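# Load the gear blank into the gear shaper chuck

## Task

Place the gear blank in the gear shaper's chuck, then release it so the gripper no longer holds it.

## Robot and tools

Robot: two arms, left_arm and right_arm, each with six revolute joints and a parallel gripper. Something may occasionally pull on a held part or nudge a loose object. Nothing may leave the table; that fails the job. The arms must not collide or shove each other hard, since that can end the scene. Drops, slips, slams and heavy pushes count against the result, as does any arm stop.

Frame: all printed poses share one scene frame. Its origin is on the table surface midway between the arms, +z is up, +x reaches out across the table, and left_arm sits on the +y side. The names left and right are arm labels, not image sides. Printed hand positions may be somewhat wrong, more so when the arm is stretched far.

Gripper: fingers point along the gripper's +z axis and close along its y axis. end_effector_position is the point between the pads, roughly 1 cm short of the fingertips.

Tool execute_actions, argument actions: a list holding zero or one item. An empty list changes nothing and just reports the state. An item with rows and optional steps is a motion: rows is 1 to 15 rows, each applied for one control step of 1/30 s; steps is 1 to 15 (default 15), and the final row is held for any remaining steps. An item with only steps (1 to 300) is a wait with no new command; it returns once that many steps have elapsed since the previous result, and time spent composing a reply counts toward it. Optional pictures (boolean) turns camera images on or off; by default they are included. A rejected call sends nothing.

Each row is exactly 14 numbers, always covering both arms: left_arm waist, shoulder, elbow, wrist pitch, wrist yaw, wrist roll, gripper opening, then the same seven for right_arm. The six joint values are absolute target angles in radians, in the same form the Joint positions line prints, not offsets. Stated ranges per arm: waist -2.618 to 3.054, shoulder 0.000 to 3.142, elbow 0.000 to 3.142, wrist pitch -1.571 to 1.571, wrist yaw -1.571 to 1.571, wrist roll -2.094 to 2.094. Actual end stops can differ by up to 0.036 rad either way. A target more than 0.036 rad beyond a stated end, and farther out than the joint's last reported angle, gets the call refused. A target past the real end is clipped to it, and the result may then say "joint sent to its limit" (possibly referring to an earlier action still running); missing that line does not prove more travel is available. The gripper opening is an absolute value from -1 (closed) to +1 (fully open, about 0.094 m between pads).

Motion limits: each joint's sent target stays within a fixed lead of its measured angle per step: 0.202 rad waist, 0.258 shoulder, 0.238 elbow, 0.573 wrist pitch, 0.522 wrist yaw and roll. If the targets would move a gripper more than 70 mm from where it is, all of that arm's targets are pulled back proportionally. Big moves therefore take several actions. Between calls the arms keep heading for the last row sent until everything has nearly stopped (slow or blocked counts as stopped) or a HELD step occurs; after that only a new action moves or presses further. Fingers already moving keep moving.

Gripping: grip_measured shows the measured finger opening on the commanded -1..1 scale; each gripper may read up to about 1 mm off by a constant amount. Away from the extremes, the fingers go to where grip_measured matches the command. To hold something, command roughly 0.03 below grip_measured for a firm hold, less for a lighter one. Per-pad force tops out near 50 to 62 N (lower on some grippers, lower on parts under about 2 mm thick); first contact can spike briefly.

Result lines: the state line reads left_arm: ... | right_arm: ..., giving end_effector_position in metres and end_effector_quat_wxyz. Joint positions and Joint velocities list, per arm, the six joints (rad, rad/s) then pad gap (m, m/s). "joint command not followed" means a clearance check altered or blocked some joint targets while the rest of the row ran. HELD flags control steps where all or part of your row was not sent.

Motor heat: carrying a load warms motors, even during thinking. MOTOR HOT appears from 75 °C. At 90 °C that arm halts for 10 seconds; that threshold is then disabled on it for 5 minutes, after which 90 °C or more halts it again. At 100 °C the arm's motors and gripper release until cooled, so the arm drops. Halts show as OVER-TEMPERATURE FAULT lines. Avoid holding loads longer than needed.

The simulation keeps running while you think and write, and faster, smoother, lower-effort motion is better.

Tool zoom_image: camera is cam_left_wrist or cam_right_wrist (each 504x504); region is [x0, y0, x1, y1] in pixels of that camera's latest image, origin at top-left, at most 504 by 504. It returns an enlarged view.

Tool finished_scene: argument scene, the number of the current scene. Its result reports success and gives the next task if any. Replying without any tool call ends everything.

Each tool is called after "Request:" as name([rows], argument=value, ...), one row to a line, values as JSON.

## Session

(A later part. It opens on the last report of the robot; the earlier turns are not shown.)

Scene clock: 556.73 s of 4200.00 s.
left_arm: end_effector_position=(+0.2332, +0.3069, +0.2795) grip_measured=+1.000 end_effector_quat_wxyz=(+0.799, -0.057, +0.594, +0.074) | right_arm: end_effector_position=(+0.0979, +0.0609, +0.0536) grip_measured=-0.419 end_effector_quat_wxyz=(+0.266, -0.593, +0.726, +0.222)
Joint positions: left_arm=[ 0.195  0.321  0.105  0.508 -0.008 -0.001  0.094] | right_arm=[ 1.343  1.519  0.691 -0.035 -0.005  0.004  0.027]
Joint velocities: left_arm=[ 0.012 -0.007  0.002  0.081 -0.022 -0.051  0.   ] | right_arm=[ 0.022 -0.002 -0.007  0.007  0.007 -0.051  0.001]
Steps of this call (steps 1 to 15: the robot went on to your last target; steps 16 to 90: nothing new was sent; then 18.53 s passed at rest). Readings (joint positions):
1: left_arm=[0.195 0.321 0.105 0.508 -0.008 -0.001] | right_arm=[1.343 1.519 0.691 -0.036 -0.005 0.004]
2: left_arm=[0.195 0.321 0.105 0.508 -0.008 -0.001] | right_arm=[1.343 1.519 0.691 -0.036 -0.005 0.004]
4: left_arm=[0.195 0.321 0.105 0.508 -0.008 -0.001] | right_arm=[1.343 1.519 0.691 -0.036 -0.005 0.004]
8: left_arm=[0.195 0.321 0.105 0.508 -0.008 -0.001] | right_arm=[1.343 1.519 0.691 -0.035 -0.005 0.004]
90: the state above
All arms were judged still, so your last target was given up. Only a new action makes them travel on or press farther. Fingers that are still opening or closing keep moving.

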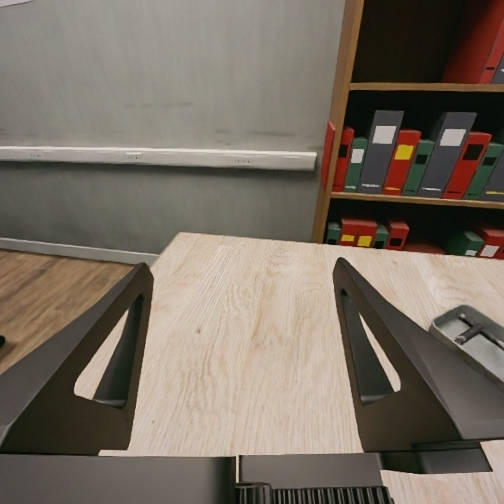

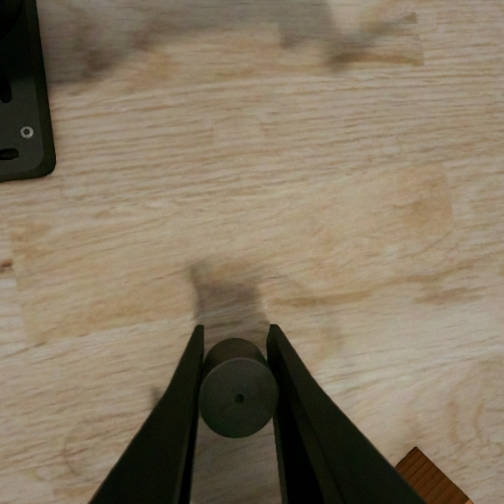

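Request:
execute_actions([
  {"rows":[[0.2,0.3,0.1,0.5,0,0,1,1.35,1.53,0.70,0.01,0,0.01,-0.47],[0.2,0.3,0.1,0.5,0,0,1,1.35,1.53,0.70,0.01,0,0.01,-0.47],[0.2,0.3,0.1,0.5,0,0,1,1.35,1.54,0.70,0.02,0,0.01,-0.47],[0.2,0.3,0.1,0.5,0,0,1,1.35,1.54,0.70,0.02,0,0.01,-0.47],[0.2,0.3,0.1,0.5,0,0,1,1.35,1.55,0.70,0.03,0,0.01,-0.47],[0.2,0.3,0.1,0.5,0,0,1,1.35,1.55,0.70,0.03,0,0.01,-0.47],[0.2,0.3,0.1,0.5,0,0,1,1.35,1.56,0.70,0.04,0,0.01,-0.47]],"steps":15},
], pictures=false)

Request:
execute_actions([
  {"steps":15},
], pictures=false)

Scene clock: 565.23 s of 4200.00 s.
left_arm: end_effector_position=(+0.2332, +0.3069, +0.2795) grip_measured=+1.000 end_effector_quat_wxyz=(+0.799, -0.057, +0.594, +0.074) | right_arm: end_effector_position=(+0.0987, +0.0649, +0.0454) grip_measured=-0.419 end_effector_quat_wxyz=(+0.265, -0.594, +0.727, +0.221)
Joint positions: left_arm=[ 0.195  0.321  0.105  0.508 -0.008 -0.001  0.094] | right_arm=[ 1.343  1.558  0.691  0.    -0.005  0.004  0.027]
Joint velocities: left_arm=[-0.017  0.007 -0.007  0.051  0.022 -0.051  0.   ] | right_arm=[-0.012  0.002 -0.017  0.051 -0.037 -0.022  0.001]
Steps of this call (steps 1 to 90: nothing new was sent; then 5.00 s passed at rest; steps 91 to 105: all 15 steps of this action). Readings (joint positions):
91: left_arm=[0.195 0.321 0.105 0.508 -0.008 -0.001] | right_arm=[1.343 1.519 0.691 -0.034 -0.005 0.004]
92: left_arm=[0.195 0.321 0.105 0.508 -0.008 -0.001] | right_arm=[1.343 1.519 0.691 -0.033 -0.005 0.004]
94: left_arm=[0.195 0.321 0.105 0.508 -0.008 -0.001] | right_arm=[1.343 1.525 0.691 -0.024 -0.005 0.004]
98: left_arm=[0.195 0.321 0.105 0.508 -0.008 -0.001] | right_arm=[1.343 1.548 0.691 -0.008 -0.005 0.004]
105: the state above

Scene clock: 565.73 s of 4200.00 s.
left_arm: end_effector_position=(+0.2332, +0.3069, +0.2795) grip_measured=+1.000 end_effector_quat_wxyz=(+0.799, -0.057, +0.594, +0.074) | right_arm: end_effector_position=(+0.0988, +0.0656, +0.0461) grip_measured=-0.419 end_effector_quat_wxyz=(+0.266, -0.593, +0.726, +0.222)
Joint positions: left_arm=[ 0.195  0.321  0.105  0.508 -0.008 -0.001  0.094] | right_arm=[ 1.343  1.558  0.691  0.005 -0.005  0.004  0.027]
Joint velocities: left_arm=[-0.002  0.012 -0.002 -0.022 -0.007  0.022  0.   ] | right_arm=[ 0.012 -0.002  0.007  0.007  0.095  0.037 -0.001]
Steps of this call (steps 1 to 15: the robot went on to your last target). Readings (joint positions):
1: left_arm=[0.195 0.321 0.105 0.508 -0.008 -0.001] | right_arm=[1.343 1.558 0.691 0.001 -0.005 0.004]
2: left_arm=[0.195 0.321 0.105 0.508 -0.008 -0.001] | right_arm=[1.343 1.558 0.691 0.002 -0.005 0.004]
4: left_arm=[0.195 0.321 0.105 0.508 -0.008 -0.001] | right_arm=[1.343 1.558 0.691 0.003 -0.005 0.004]
8: left_arm=[0.195 0.321 0.105 0.508 -0.008 -0.001] | right_arm=[1.343 1.558 0.691 0.004 -0.005 0.004]
15: the state above
All arms were judged still, so your last target was given up. Only a new action makes them travel on or press farther. Fingers that are still opening or closing keep moving.

Request:
execute_actions([
  {"rows":[[0.2,0.3,0.1,0.5,0,0,1,1.35,1.57,0.70,0.05,0,0.01,-0.47],[0.2,0.3,0.1,0.5,0,0,1,1.35,1.57,0.70,0.05,0,0.01,-0.47],[0.2,0.3,0.1,0.5,0,0,1,1.35,1.58,0.70,0.06,0,0.01,-0.47],[0.2,0.3,0.1,0.5,0,0,1,1.35,1.58,0.70,0.06,0,0.01,-0.47],[0.2,0.3,0.1,0.5,0,0,1,1.35,1.59,0.70,0.07,0,0.01,-0.47]],"steps":15},
], pictures=false)

Request:
execute_actions([
  {"steps":15},
])

Scene clock: 572.00 s of 4200.00 s.
left_arm: end_effector_position=(+0.2332, +0.3069, +0.2795) grip_measured=+1.000 end_effector_quat_wxyz=(+0.799, -0.057, +0.594, +0.074) | right_arm: end_effector_position=(+0.0998, +0.0699, +0.0422) grip_measured=-0.419 end_effector_quat_wxyz=(+0.270, -0.592, +0.725, +0.225)
Joint positions: left_arm=[ 0.195  0.321  0.105  0.508 -0.008 -0.001  0.094] | right_arm=[ 1.343  1.583  0.691  0.038 -0.005  0.004  0.027]
Joint velocities: left_arm=[-0.007 -0.002 -0.007 -0.022  0.037  0.022  0.   ] | right_arm=[ 0.017  0.007  0.007  0.022 -0.022 -0.022  0.   ]
Steps of this call (steps 1 to 90: nothing new was sent; then 2.77 s passed at rest; steps 91 to 105: all 15 steps of this action). Readings (joint positions):
91: left_arm=[0.195 0.321 0.105 0.508 -0.008 -0.001] | right_arm=[1.343 1.558 0.691 0.005 -0.005 0.004]
92: left_arm=[0.195 0.321 0.105 0.508 -0.008 -0.001] | right_arm=[1.343 1.559 0.691 0.007 -0.005 0.004]
94: left_arm=[0.195 0.321 0.105 0.508 -0.008 -0.001] | right_arm=[1.343 1.565 0.691 0.016 -0.005 0.004]
98: left_arm=[0.195 0.321 0.105 0.508 -0.008 -0.001] | right_arm=[1.343 1.581 0.691 0.035 -0.005 0.004]
105: the state above

Scene clock: 572.50 s of 4200.00 s.
left_arm: end_effector_position=(+0.2332, +0.3069, +0.2795) grip_measured=+1.000 end_effector_quat_wxyz=(+0.799, -0.057, +0.594, +0.074) | right_arm: end_effector_position=(+0.0998, +0.0699, +0.0422) grip_measured=-0.419 end_effector_quat_wxyz=(+0.270, -0.592, +0.725, +0.225)
Joint positions: left_arm=[ 0.195  0.321  0.105  0.508 -0.008 -0.001  0.094] | right_arm=[ 1.343  1.583  0.691  0.038 -0.005  0.004  0.027]
Joint velocities: left_arm=[-0.012  0.022 -0.012 -0.007 -0.081 -0.037  0.   ] | right_arm=[-0.007 -0.007 -0.007  0.022 -0.066 -0.051  0.   ]
Steps of this call (steps 1 to 15: the robot went on to your last target). Readings (joint positions):
1: left_arm=[0.195 0.321 0.105 0.508 -0.008 -0.001] | right_arm=[1.343 1.583 0.691 0.038 -0.005 0.004]
2: left_arm=[0.195 0.321 0.105 0.508 -0.008 -0.001] | right_arm=[1.343 1.583 0.691 0.038 -0.005 0.004]
4: left_arm=[0.195 0.321 0.105 0.508 -0.008 -0.001] | right_arm=[1.343 1.583 0.691 0.038 -0.005 0.004]
8: left_arm=[0.195 0.321 0.105 0.508 -0.008 -0.001] | right_arm=[1.343 1.583 0.691 0.038 -0.005 0.004]
15: the state above
All arms were judged still, so your last target was given up. Only a new action makes them travel on or press farther. Fingers that are still opening or closing keep moving.

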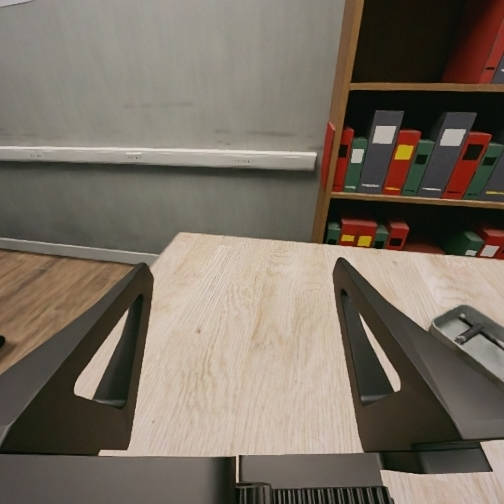

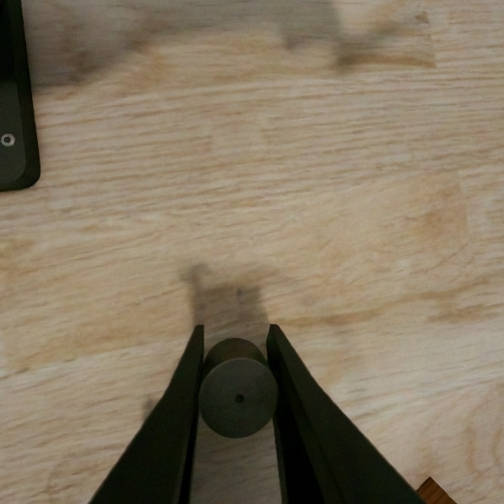

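Contact. Open gently.

Request:
execute_actions([
  {"rows":[[0.2,0.3,0.1,0.5,0,0,1,1.35,1.585,0.70,0.07,0,0.01,-0.43],[0.2,0.3,0.1,0.5,0,0,1,1.35,1.585,0.70,0.07,0,0.01,-0.42],[0.2,0.3,0.1,0.5,0,0,1,1.35,1.585,0.70,0.07,0,0.01,-0.41],[0.2,0.3,0.1,0.5,0,0,1,1.35,1.585,0.70,0.07,0,0.01,-0.40],[0.2,0.3,0.1,0.5,0,0,1,1.35,1.585,0.70,0.07,0,0.01,-0.39],[0.2,0.3,0.1,0.5,0,0,1,1.35,1.585,0.70,0.07,0,0.01,-0.38]],"steps":15},
])

Request:
execute_actions([
  {"rows":[[0.2,0.3,0.1,0.5,0,0,1,1.35,1.585,0.70,0.07,0,0.01,-0.1]],"steps":15},
])

Scene clock: 580.67 s of 4200.00 s.
left_arm: end_effector_position=(+0.2332, +0.3069, +0.2795) grip_measured=+1.000 end_effector_quat_wxyz=(+0.799, -0.057, +0.594, +0.074) | right_arm: end_effector_position=(+0.0998, +0.0700, +0.0423) grip_measured=-0.380 end_effector_quat_wxyz=(+0.270, -0.592, +0.725, +0.225)
Joint positions: left_arm=[ 0.195  0.321  0.105  0.508 -0.008 -0.001  0.094] | right_arm=[ 1.343  1.583  0.691  0.039 -0.005  0.004  0.029]
Joint velocities: left_arm=[ 0.017 -0.012 -0.007  0.022  0.081  0.022  0.   ] | right_arm=[-0.002 -0.007 -0.002 -0.051 -0.022 -0.022 -0.   ]
Steps of this call (steps 1 to 90: nothing new was sent; then 4.67 s passed at rest; steps 91 to 105: all 15 steps of this action). Readings (joint positions):
91: left_arm=[0.195 0.321 0.105 0.508 -0.008 -0.001] | right_arm=[1.343 1.583 0.691 0.038 -0.005 0.004]
92: left_arm=[0.195 0.321 0.105 0.508 -0.008 -0.001] | right_arm=[1.343 1.583 0.691 0.038 -0.005 0.004]
94: left_arm=[0.195 0.321 0.105 0.508 -0.008 -0.001] | right_arm=[1.343 1.583 0.691 0.038 -0.005 0.004]
98: left_arm=[0.195 0.321 0.105 0.508 -0.008 -0.001] | right_arm=[1.343 1.583 0.691 0.039 -0.005 0.004]
105: the state above

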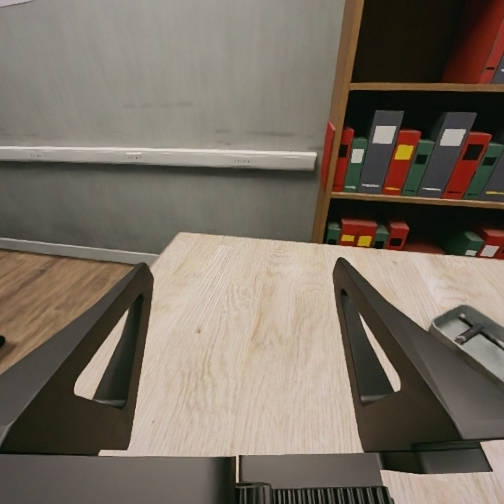

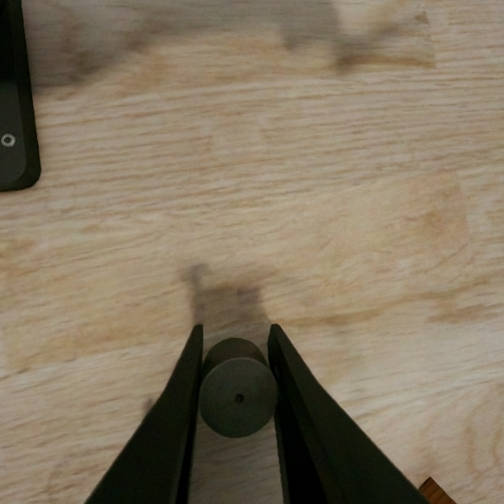

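Scene clock: 581.17 s of 4200.00 s.
left_arm: end_effector_position=(+0.2332, +0.3069, +0.2795) grip_measured=+1.000 end_effector_quat_wxyz=(+0.799, -0.057, +0.594, +0.074) | right_arm: end_effector_position=(+0.1005, +0.0732, +0.0452) grip_measured=-0.102 end_effector_quat_wxyz=(+0.276, -0.590, +0.723, +0.230)
Joint positions: left_arm=[ 0.195  0.321  0.105  0.508 -0.008 -0.001  0.094] | right_arm=[ 1.343  1.583  0.691  0.056 -0.005  0.004  0.042]
Joint velocities: left_arm=[-0.012 -0.002 -0.002 -0.051  0.022  0.037  0.   ] | right_arm=[-0.017  0.017 -0.002 -0.022  0.066  0.037  0.001]
Steps of this call (steps 1 to 15: all 15 steps of this action). Readings (joint positions):
1: left_arm=[0.195 0.321 0.105 0.508 -0.008 -0.001] | right_arm=[1.343 1.583 0.691 0.039 -0.005 0.004]
2: left_arm=[0.195 0.321 0.105 0.508 -0.008 -0.001] | right_arm=[1.343 1.583 0.691 0.042 -0.005 0.004]
4: left_arm=[0.195 0.321 0.105 0.508 -0.008 -0.001] | right_arm=[1.343 1.583 0.691 0.048 -0.005 0.004]
8: left_arm=[0.195 0.321 0.105 0.508 -0.008 -0.001] | right_arm=[1.343 1.583 0.691 0.053 -0.005 0.004]
15: the state above

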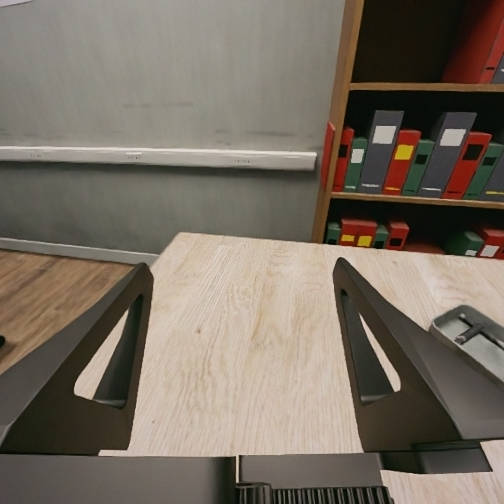

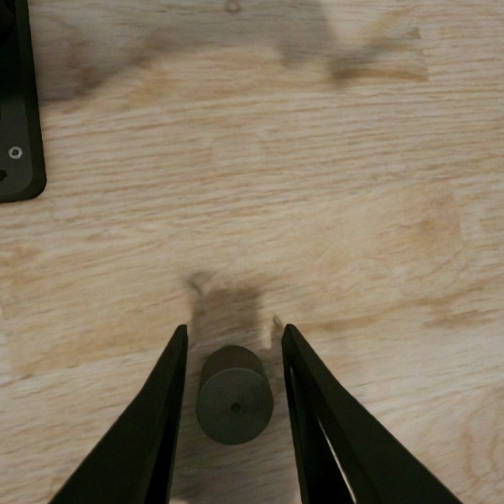

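Request:
execute_actions([
  {"rows":[[0.2,0.3,0.1,0.5,0,0,1,1.35,1.585,0.68,0.11,0,0.01,0.2],[0.2,0.3,0.1,0.5,0,0,1,1.35,1.585,0.66,0.15,0,0.01,0.2],[0.2,0.3,0.1,0.5,0,0,1,1.35,1.585,0.64,0.19,0,0.01,0.2],[0.2,0.3,0.1,0.5,0,0,1,1.35,1.585,0.62,0.23,0,0.01,0.2],[0.2,0.3,0.1,0.5,0,0,1,1.35,1.585,0.60,0.27,0,0.01,0.2],[0.2,0.3,0.1,0.5,0,0,1,1.35,1.585,0.58,0.31,0,0.01,0.2],[0.2,0.3,0.1,0.5,0,0,1,1.35,1.585,0.56,0.35,0,0.01,0.2],[0.2,0.3,0.1,0.5,0,0,1,1.35,1.585,0.54,0.39,0,0.01,0.2],[0.2,0.3,0.1,0.5,0,0,1,1.35,1.585,0.52,0.43,0,0.01,0.2],[0.2,0.3,0.1,0.5,0,0,1,1.35,1.585,0.50,0.47,0,0.01,0.2],[0.2,0.3,0.1,0.5,0,0,1,1.35,1.585,0.48,0.51,0,0.01,0.2],[0.2,0.3,0.1,0.5,0,0,1,1.35,1.585,0.46,0.55,0,0.01,0.2]],"steps":15},
], pictures=false)

Request:
execute_actions([
  {"rows":[[0.2,0.3,0.1,0.5,0,0,1,1.35,1.595,0.45,0.59,0,0.01,0.2],[0.2,0.3,0.1,0.5,0,0,1,1.35,1.605,0.44,0.62,0,0.01,0.2],[0.2,0.3,0.1,0.5,0,0,1,1.35,1.615,0.43,0.65,0,0.01,0.2],[0.2,0.3,0.1,0.5,0,0,1,1.35,1.625,0.42,0.68,0,0.01,0.2],[0.2,0.3,0.1,0.5,0,0,1,1.35,1.635,0.41,0.72,0,0.01,0.2],[0.2,0.3,0.1,0.5,0,0,1,1.35,1.645,0.40,0.75,0,0.01,0.2],[0.2,0.3,0.1,0.5,0,0,1,1.35,1.655,0.39,0.78,0,0.01,0.2],[0.2,0.3,0.1,0.5,0,0,1,1.35,1.665,0.38,0.82,0,0.01,0.2],[0.2,0.3,0.1,0.5,0,0,1,1.35,1.675,0.37,0.85,0,0.01,0.2],[0.2,0.3,0.1,0.5,0,0,1,1.35,1.685,0.36,0.88,0,0.01,0.2],[0.2,0.3,0.1,0.5,0,0,1,1.35,1.70,0.345,0.93,0,0.01,0.2]],"steps":15},
])

Scene clock: 604.23 s of 4200.00 s.
left_arm: end_effector_position=(+0.2332, +0.3069, +0.2795) grip_measured=+1.000 end_effector_quat_wxyz=(+0.799, -0.057, +0.594, +0.074) | right_arm: end_effector_position=(+0.0986, +0.0637, +0.0356) grip_measured=+0.198 end_effector_quat_wxyz=(+0.336, -0.569, +0.697, +0.279)
Joint positions: left_arm=[ 0.195  0.321  0.105  0.508 -0.008 -0.001  0.094] | right_arm=[ 1.343  1.583  0.47   0.447 -0.005  0.004  0.056]
Joint velocities: left_arm=[ 0.007  0.012 -0.007  0.037  0.007  0.066  0.   ] | right_arm=[ 0.007 -0.002 -0.115  0.447  0.022 -0.022 -0.   ]
Steps of this call (steps 1 to 15: the robot went on to your last target; steps 16 to 90: nothing new was sent; then 19.57 s passed at rest; steps 91 to 105: all 15 steps of this action). Readings (joint positions):
91: left_arm=[0.195 0.321 0.105 0.508 -0.008 -0.001] | right_arm=[1.343 1.583 0.691 0.060 -0.005 0.004]
92: left_arm=[0.195 0.321 0.105 0.508 -0.008 -0.001] | right_arm=[1.343 1.583 0.688 0.074 -0.005 0.004]
94: left_arm=[0.195 0.321 0.105 0.508 -0.008 -0.001] | right_arm=[1.343 1.583 0.668 0.124 -0.005 0.004]
98: left_arm=[0.195 0.321 0.105 0.508 -0.008 -0.001] | right_arm=[1.343 1.583 0.590 0.247 -0.005 0.004]
105: the state above

Scene clock: 604.73 s of 4200.00 s.
left_arm: end_effector_position=(+0.2332, +0.3069, +0.2795) grip_measured=+1.000 end_effector_quat_wxyz=(+0.799, -0.057, +0.594, +0.074) | right_arm: end_effector_position=(+0.0998, +0.0698, +0.0402) grip_measured=+0.198 end_effector_quat_wxyz=(+0.397, -0.542, +0.663, +0.329)
Joint positions: left_arm=[ 0.195  0.321  0.105  0.508 -0.008 -0.001  0.094] | right_arm=[ 1.343  1.692  0.356  0.85  -0.005  0.004  0.056]
Joint velocities: left_arm=[ 0.002 -0.017  0.007  0.007  0.022  0.022  0.   ] | right_arm=[ 0.007  0.012 -0.046  0.388  0.007 -0.007 -0.   ]
Steps of this call (steps 1 to 15: all 15 steps of this action). Readings (joint positions):
1: left_arm=[0.195 0.321 0.105 0.508 -0.008 -0.001] | right_arm=[1.343 1.583 0.466 0.467 -0.005 0.004]
2: left_arm=[0.195 0.321 0.105 0.508 -0.008 -0.001] | right_arm=[1.343 1.585 0.462 0.494 -0.005 0.004]
4: left_arm=[0.195 0.321 0.105 0.508 -0.008 -0.001] | right_arm=[1.343 1.595 0.452 0.555 -0.005 0.004]
8: left_arm=[0.195 0.321 0.105 0.508 -0.008 -0.001] | right_arm=[1.343 1.635 0.416 0.683 -0.005 0.004]
15: the state above

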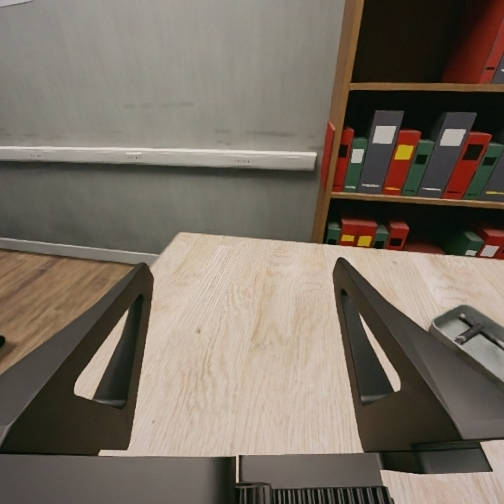

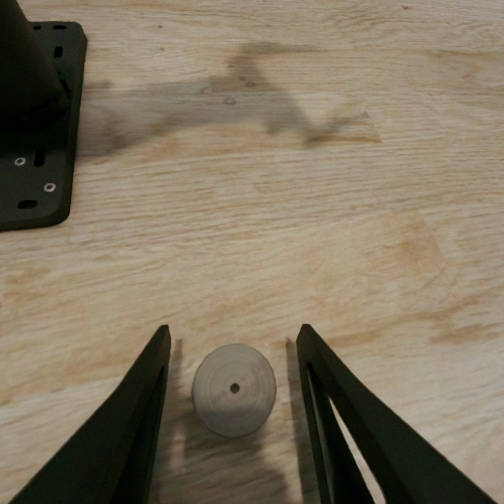

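Request:
execute_actions([
  {"rows":[[0.2,0.3,0.1,0.5,0,0,1,1.35,1.71,0.34,0.97,0,0.01,0.2],[0.2,0.3,0.1,0.5,0,0,1,1.35,1.725,0.335,1.01,0,0.01,0.2],[0.2,0.3,0.1,0.5,0,0,1,1.35,1.74,0.33,1.05,0,0.01,0.2],[0.2,0.3,0.1,0.5,0,0,1,1.35,1.755,0.32,1.09,0,0.01,0.2],[0.2,0.3,0.1,0.5,0,0,1,1.35,1.77,0.315,1.13,0,0.01,0.2],[0.2,0.3,0.1,0.5,0,0,1,1.35,1.785,0.31,1.17,0,0.01,0.2],[0.2,0.3,0.1,0.5,0,0,1,1.35,1.80,0.30,1.21,0,0.01,0.2],[0.2,0.3,0.1,0.5,0,0,1,1.35,1.815,0.295,1.25,0,0.01,0.2],[0.2,0.3,0.1,0.5,0,0,1,1.35,1.83,0.29,1.29,0,0.01,0.2],[0.2,0.3,0.1,0.5,0,0,1,1.35,1.845,0.28,1.33,0,0.01,0.2],[0.2,0.3,0.1,0.5,0,0,1,1.35,1.86,0.275,1.36,0,0.01,0.2],[0.2,0.3,0.1,0.5,0,0,1,1.35,1.875,0.27,1.36,0,0.01,0.2],[0.2,0.3,0.1,0.5,0,0,1,1.35,1.89,0.26,1.36,0,0.01,0.2],[0.2,0.3,0.1,0.5,0,0,1,1.35,1.905,0.255,1.36,0,0.01,0.2],[0.2,0.3,0.1,0.5,0,0,1,1.35,1.915,0.255,1.36,0,0.01,0.2]],"steps":15},
], pictures=false)

Request:
execute_actions([
  {"steps":30},
])

Scene clock: 615.63 s of 4200.00 s.
left_arm: end_effector_position=(+0.2332, +0.3069, +0.2795) grip_measured=+1.000 end_effector_quat_wxyz=(+0.799, -0.057, +0.594, +0.074) | right_arm: end_effector_position=(+0.1004, +0.0727, +0.0483) grip_measured=+0.198 end_effector_quat_wxyz=(+0.455, -0.511, +0.625, +0.377)
Joint positions: left_arm=[ 0.195  0.321  0.105  0.508 -0.008 -0.001  0.094] | right_arm=[ 1.343  1.88   0.279  1.294 -0.005  0.004  0.056]
Joint velocities: left_arm=[-0.002 -0.012  0.002  0.022 -0.066 -0.066  0.   ] | right_arm=[ 0.017  0.379 -0.115  0.374 -0.051 -0.022  0.   ]
Steps of this call (steps 1 to 30: the robot went on to your last target; steps 31 to 90: nothing new was sent; then 7.40 s passed at rest; steps 91 to 105: all 15 steps of this action). Readings (joint positions):
91: left_arm=[0.195 0.321 0.105 0.508 -0.008 -0.001] | right_arm=[1.343 1.692 0.355 0.922 -0.005 0.004]
92: left_arm=[0.195 0.321 0.105 0.508 -0.008 -0.001] | right_arm=[1.343 1.697 0.355 0.936 -0.005 0.004]
94: left_arm=[0.195 0.321 0.105 0.508 -0.008 -0.001] | right_arm=[1.343 1.718 0.353 0.983 -0.005 0.004]
98: left_arm=[0.195 0.321 0.105 0.508 -0.008 -0.001] | right_arm=[1.343 1.777 0.325 1.105 -0.005 0.004]
105: the state above

Scene clock: 616.63 s of 4200.00 s.
left_arm: end_effector_position=(+0.2332, +0.3069, +0.2795) grip_measured=+1.000 end_effector_quat_wxyz=(+0.799, -0.057, +0.594, +0.074) | right_arm: end_effector_position=(+0.1002, +0.0719, +0.0494) grip_measured=+0.198 end_effector_quat_wxyz=(+0.461, -0.507, +0.620, +0.382)
Joint positions: left_arm=[ 0.195  0.321  0.105  0.508 -0.008 -0.001  0.094] | right_arm=[ 1.343  1.905  0.27   1.348 -0.005  0.004  0.056]
Joint velocities: left_arm=[0.012 0.012 0.002 0.095 0.007 0.007 0.   ] | right_arm=[ 0.002 -0.017 -0.012 -0.037 -0.066 -0.066 -0.   ]
Steps of this call (steps 1 to 30: the robot went on to your last target). Readings (joint positions):
1: left_arm=[0.195 0.321 0.105 0.508 -0.008 -0.001] | right_arm=[1.343 1.891 0.275 1.303 -0.005 0.004]
2: left_arm=[0.195 0.321 0.105 0.508 -0.008 -0.001] | right_arm=[1.343 1.899 0.273 1.309 -0.005 0.004]
4: left_arm=[0.195 0.321 0.105 0.508 -0.008 -0.001] | right_arm=[1.343 1.904 0.270 1.317 -0.005 0.004]
8: left_arm=[0.195 0.321 0.105 0.508 -0.008 -0.001] | right_arm=[1.343 1.905 0.270 1.336 -0.005 0.004]
30: the state above
All arms were judged still, so your last target was given up. Only a new action makes them travel on or press farther. Fingers that are still opening or closing keep moving.

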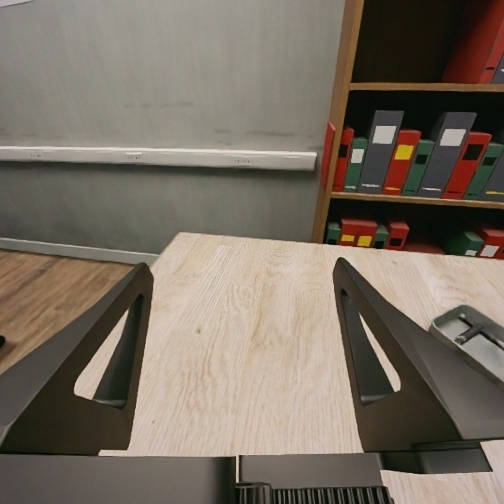

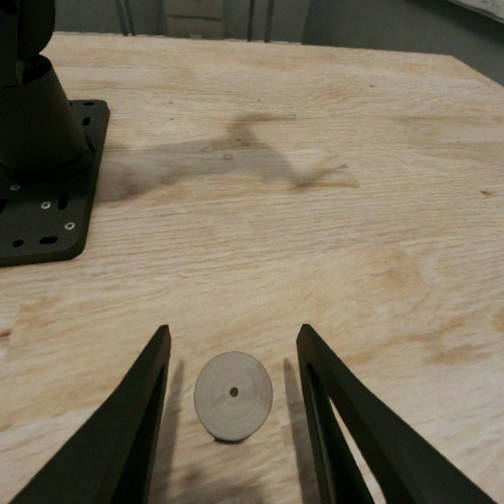

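Request:
execute_actions([
  {"rows":[[0.2,0.3,0.1,0.5,0,0,1,1.35,1.92,0.245,1.37,0,0.01,0.1],[0.2,0.3,0.1,0.5,0,0,1,1.35,1.925,0.235,1.38,0,0.01,0.0],[0.2,0.3,0.1,0.5,0,0,1,1.35,1.93,0.22,1.395,0,0.01,-0.1]],"steps":15},
], pictures=false)

Request:
execute_actions([
  {"steps":20},
])

Scene clock: 622.67 s of 4200.00 s.
left_arm: end_effector_position=(+0.2332, +0.3069, +0.2795) grip_measured=+1.000 end_effector_quat_wxyz=(+0.799, -0.057, +0.594, +0.074) | right_arm: end_effector_position=(+0.0983, +0.0625, +0.0432) grip_measured=-0.098 end_effector_quat_wxyz=(+0.457, -0.510, +0.623, +0.378)
Joint positions: left_arm=[ 0.195  0.321  0.105  0.508 -0.008 -0.001  0.094] | right_arm=[ 1.343  1.917  0.235  1.381 -0.005  0.004  0.042]
Joint velocities: left_arm=[ 0.007 -0.012  0.007 -0.037 -0.081 -0.081  0.   ] | right_arm=[ 0.012 -0.012 -0.007 -0.051 -0.007 -0.007  0.001]
Steps of this call (steps 1 to 90: nothing new was sent; then 2.53 s passed at rest; steps 91 to 105: all 15 steps of this action). Readings (joint positions):
91: left_arm=[0.195 0.321 0.105 0.508 -0.008 -0.001] | right_arm=[1.343 1.905 0.270 1.349 -0.005 0.004]
92: left_arm=[0.195 0.321 0.105 0.508 -0.008 -0.001] | right_arm=[1.343 1.905 0.267 1.353 -0.005 0.004]
94: left_arm=[0.195 0.321 0.105 0.508 -0.008 -0.001] | right_arm=[1.343 1.907 0.253 1.370 -0.005 0.004]
98: left_arm=[0.195 0.321 0.105 0.508 -0.008 -0.001] | right_arm=[1.343 1.917 0.236 1.374 -0.005 0.004]
105: the state above

Scene clock: 623.33 s of 4200.00 s.
left_arm: end_effector_position=(+0.2332, +0.3069, +0.2795) grip_measured=+1.000 end_effector_quat_wxyz=(+0.799, -0.057, +0.594, +0.074) | right_arm: end_effector_position=(+0.0983, +0.0626, +0.0436) grip_measured=-0.098 end_effector_quat_wxyz=(+0.458, -0.509, +0.623, +0.379)
Joint positions: left_arm=[ 0.195  0.321  0.105  0.508 -0.008 -0.001  0.094] | right_arm=[ 1.343  1.917  0.235  1.383 -0.005  0.004  0.042]
Joint velocities: left_arm=[-0.002 -0.012  0.012 -0.066 -0.066  0.125  0.   ] | right_arm=[-0.002  0.007 -0.002 -0.037  0.007  0.037 -0.001]
Steps of this call (steps 1 to 15: the robot went on to your last target; steps 16 to 20: nothing new was sent). Readings (joint positions):
1: left_arm=[0.195 0.321 0.105 0.508 -0.008 -0.001] | right_arm=[1.343 1.917 0.235 1.382 -0.005 0.004]
2: left_arm=[0.195 0.321 0.105 0.508 -0.008 -0.001] | right_arm=[1.343 1.917 0.235 1.382 -0.005 0.004]
4: left_arm=[0.195 0.321 0.105 0.508 -0.008 -0.001] | right_arm=[1.343 1.917 0.235 1.382 -0.005 0.004]
8: left_arm=[0.195 0.321 0.105 0.508 -0.008 -0.001] | right_arm=[1.343 1.917 0.235 1.383 -0.005 0.004]
20: the state above
All arms were judged still, so your last target was given up. Only a new action makes them travel on or press farther. Fingers that are still opening or closing keep moving.

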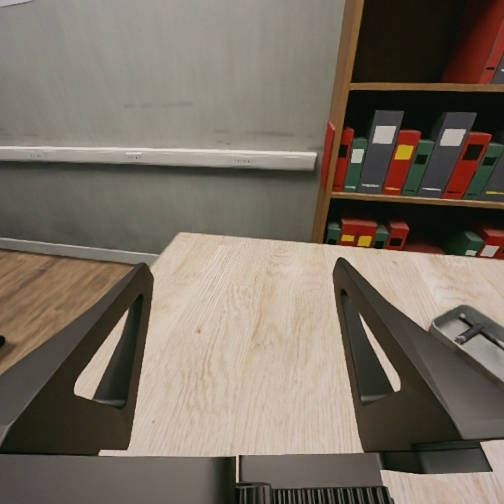

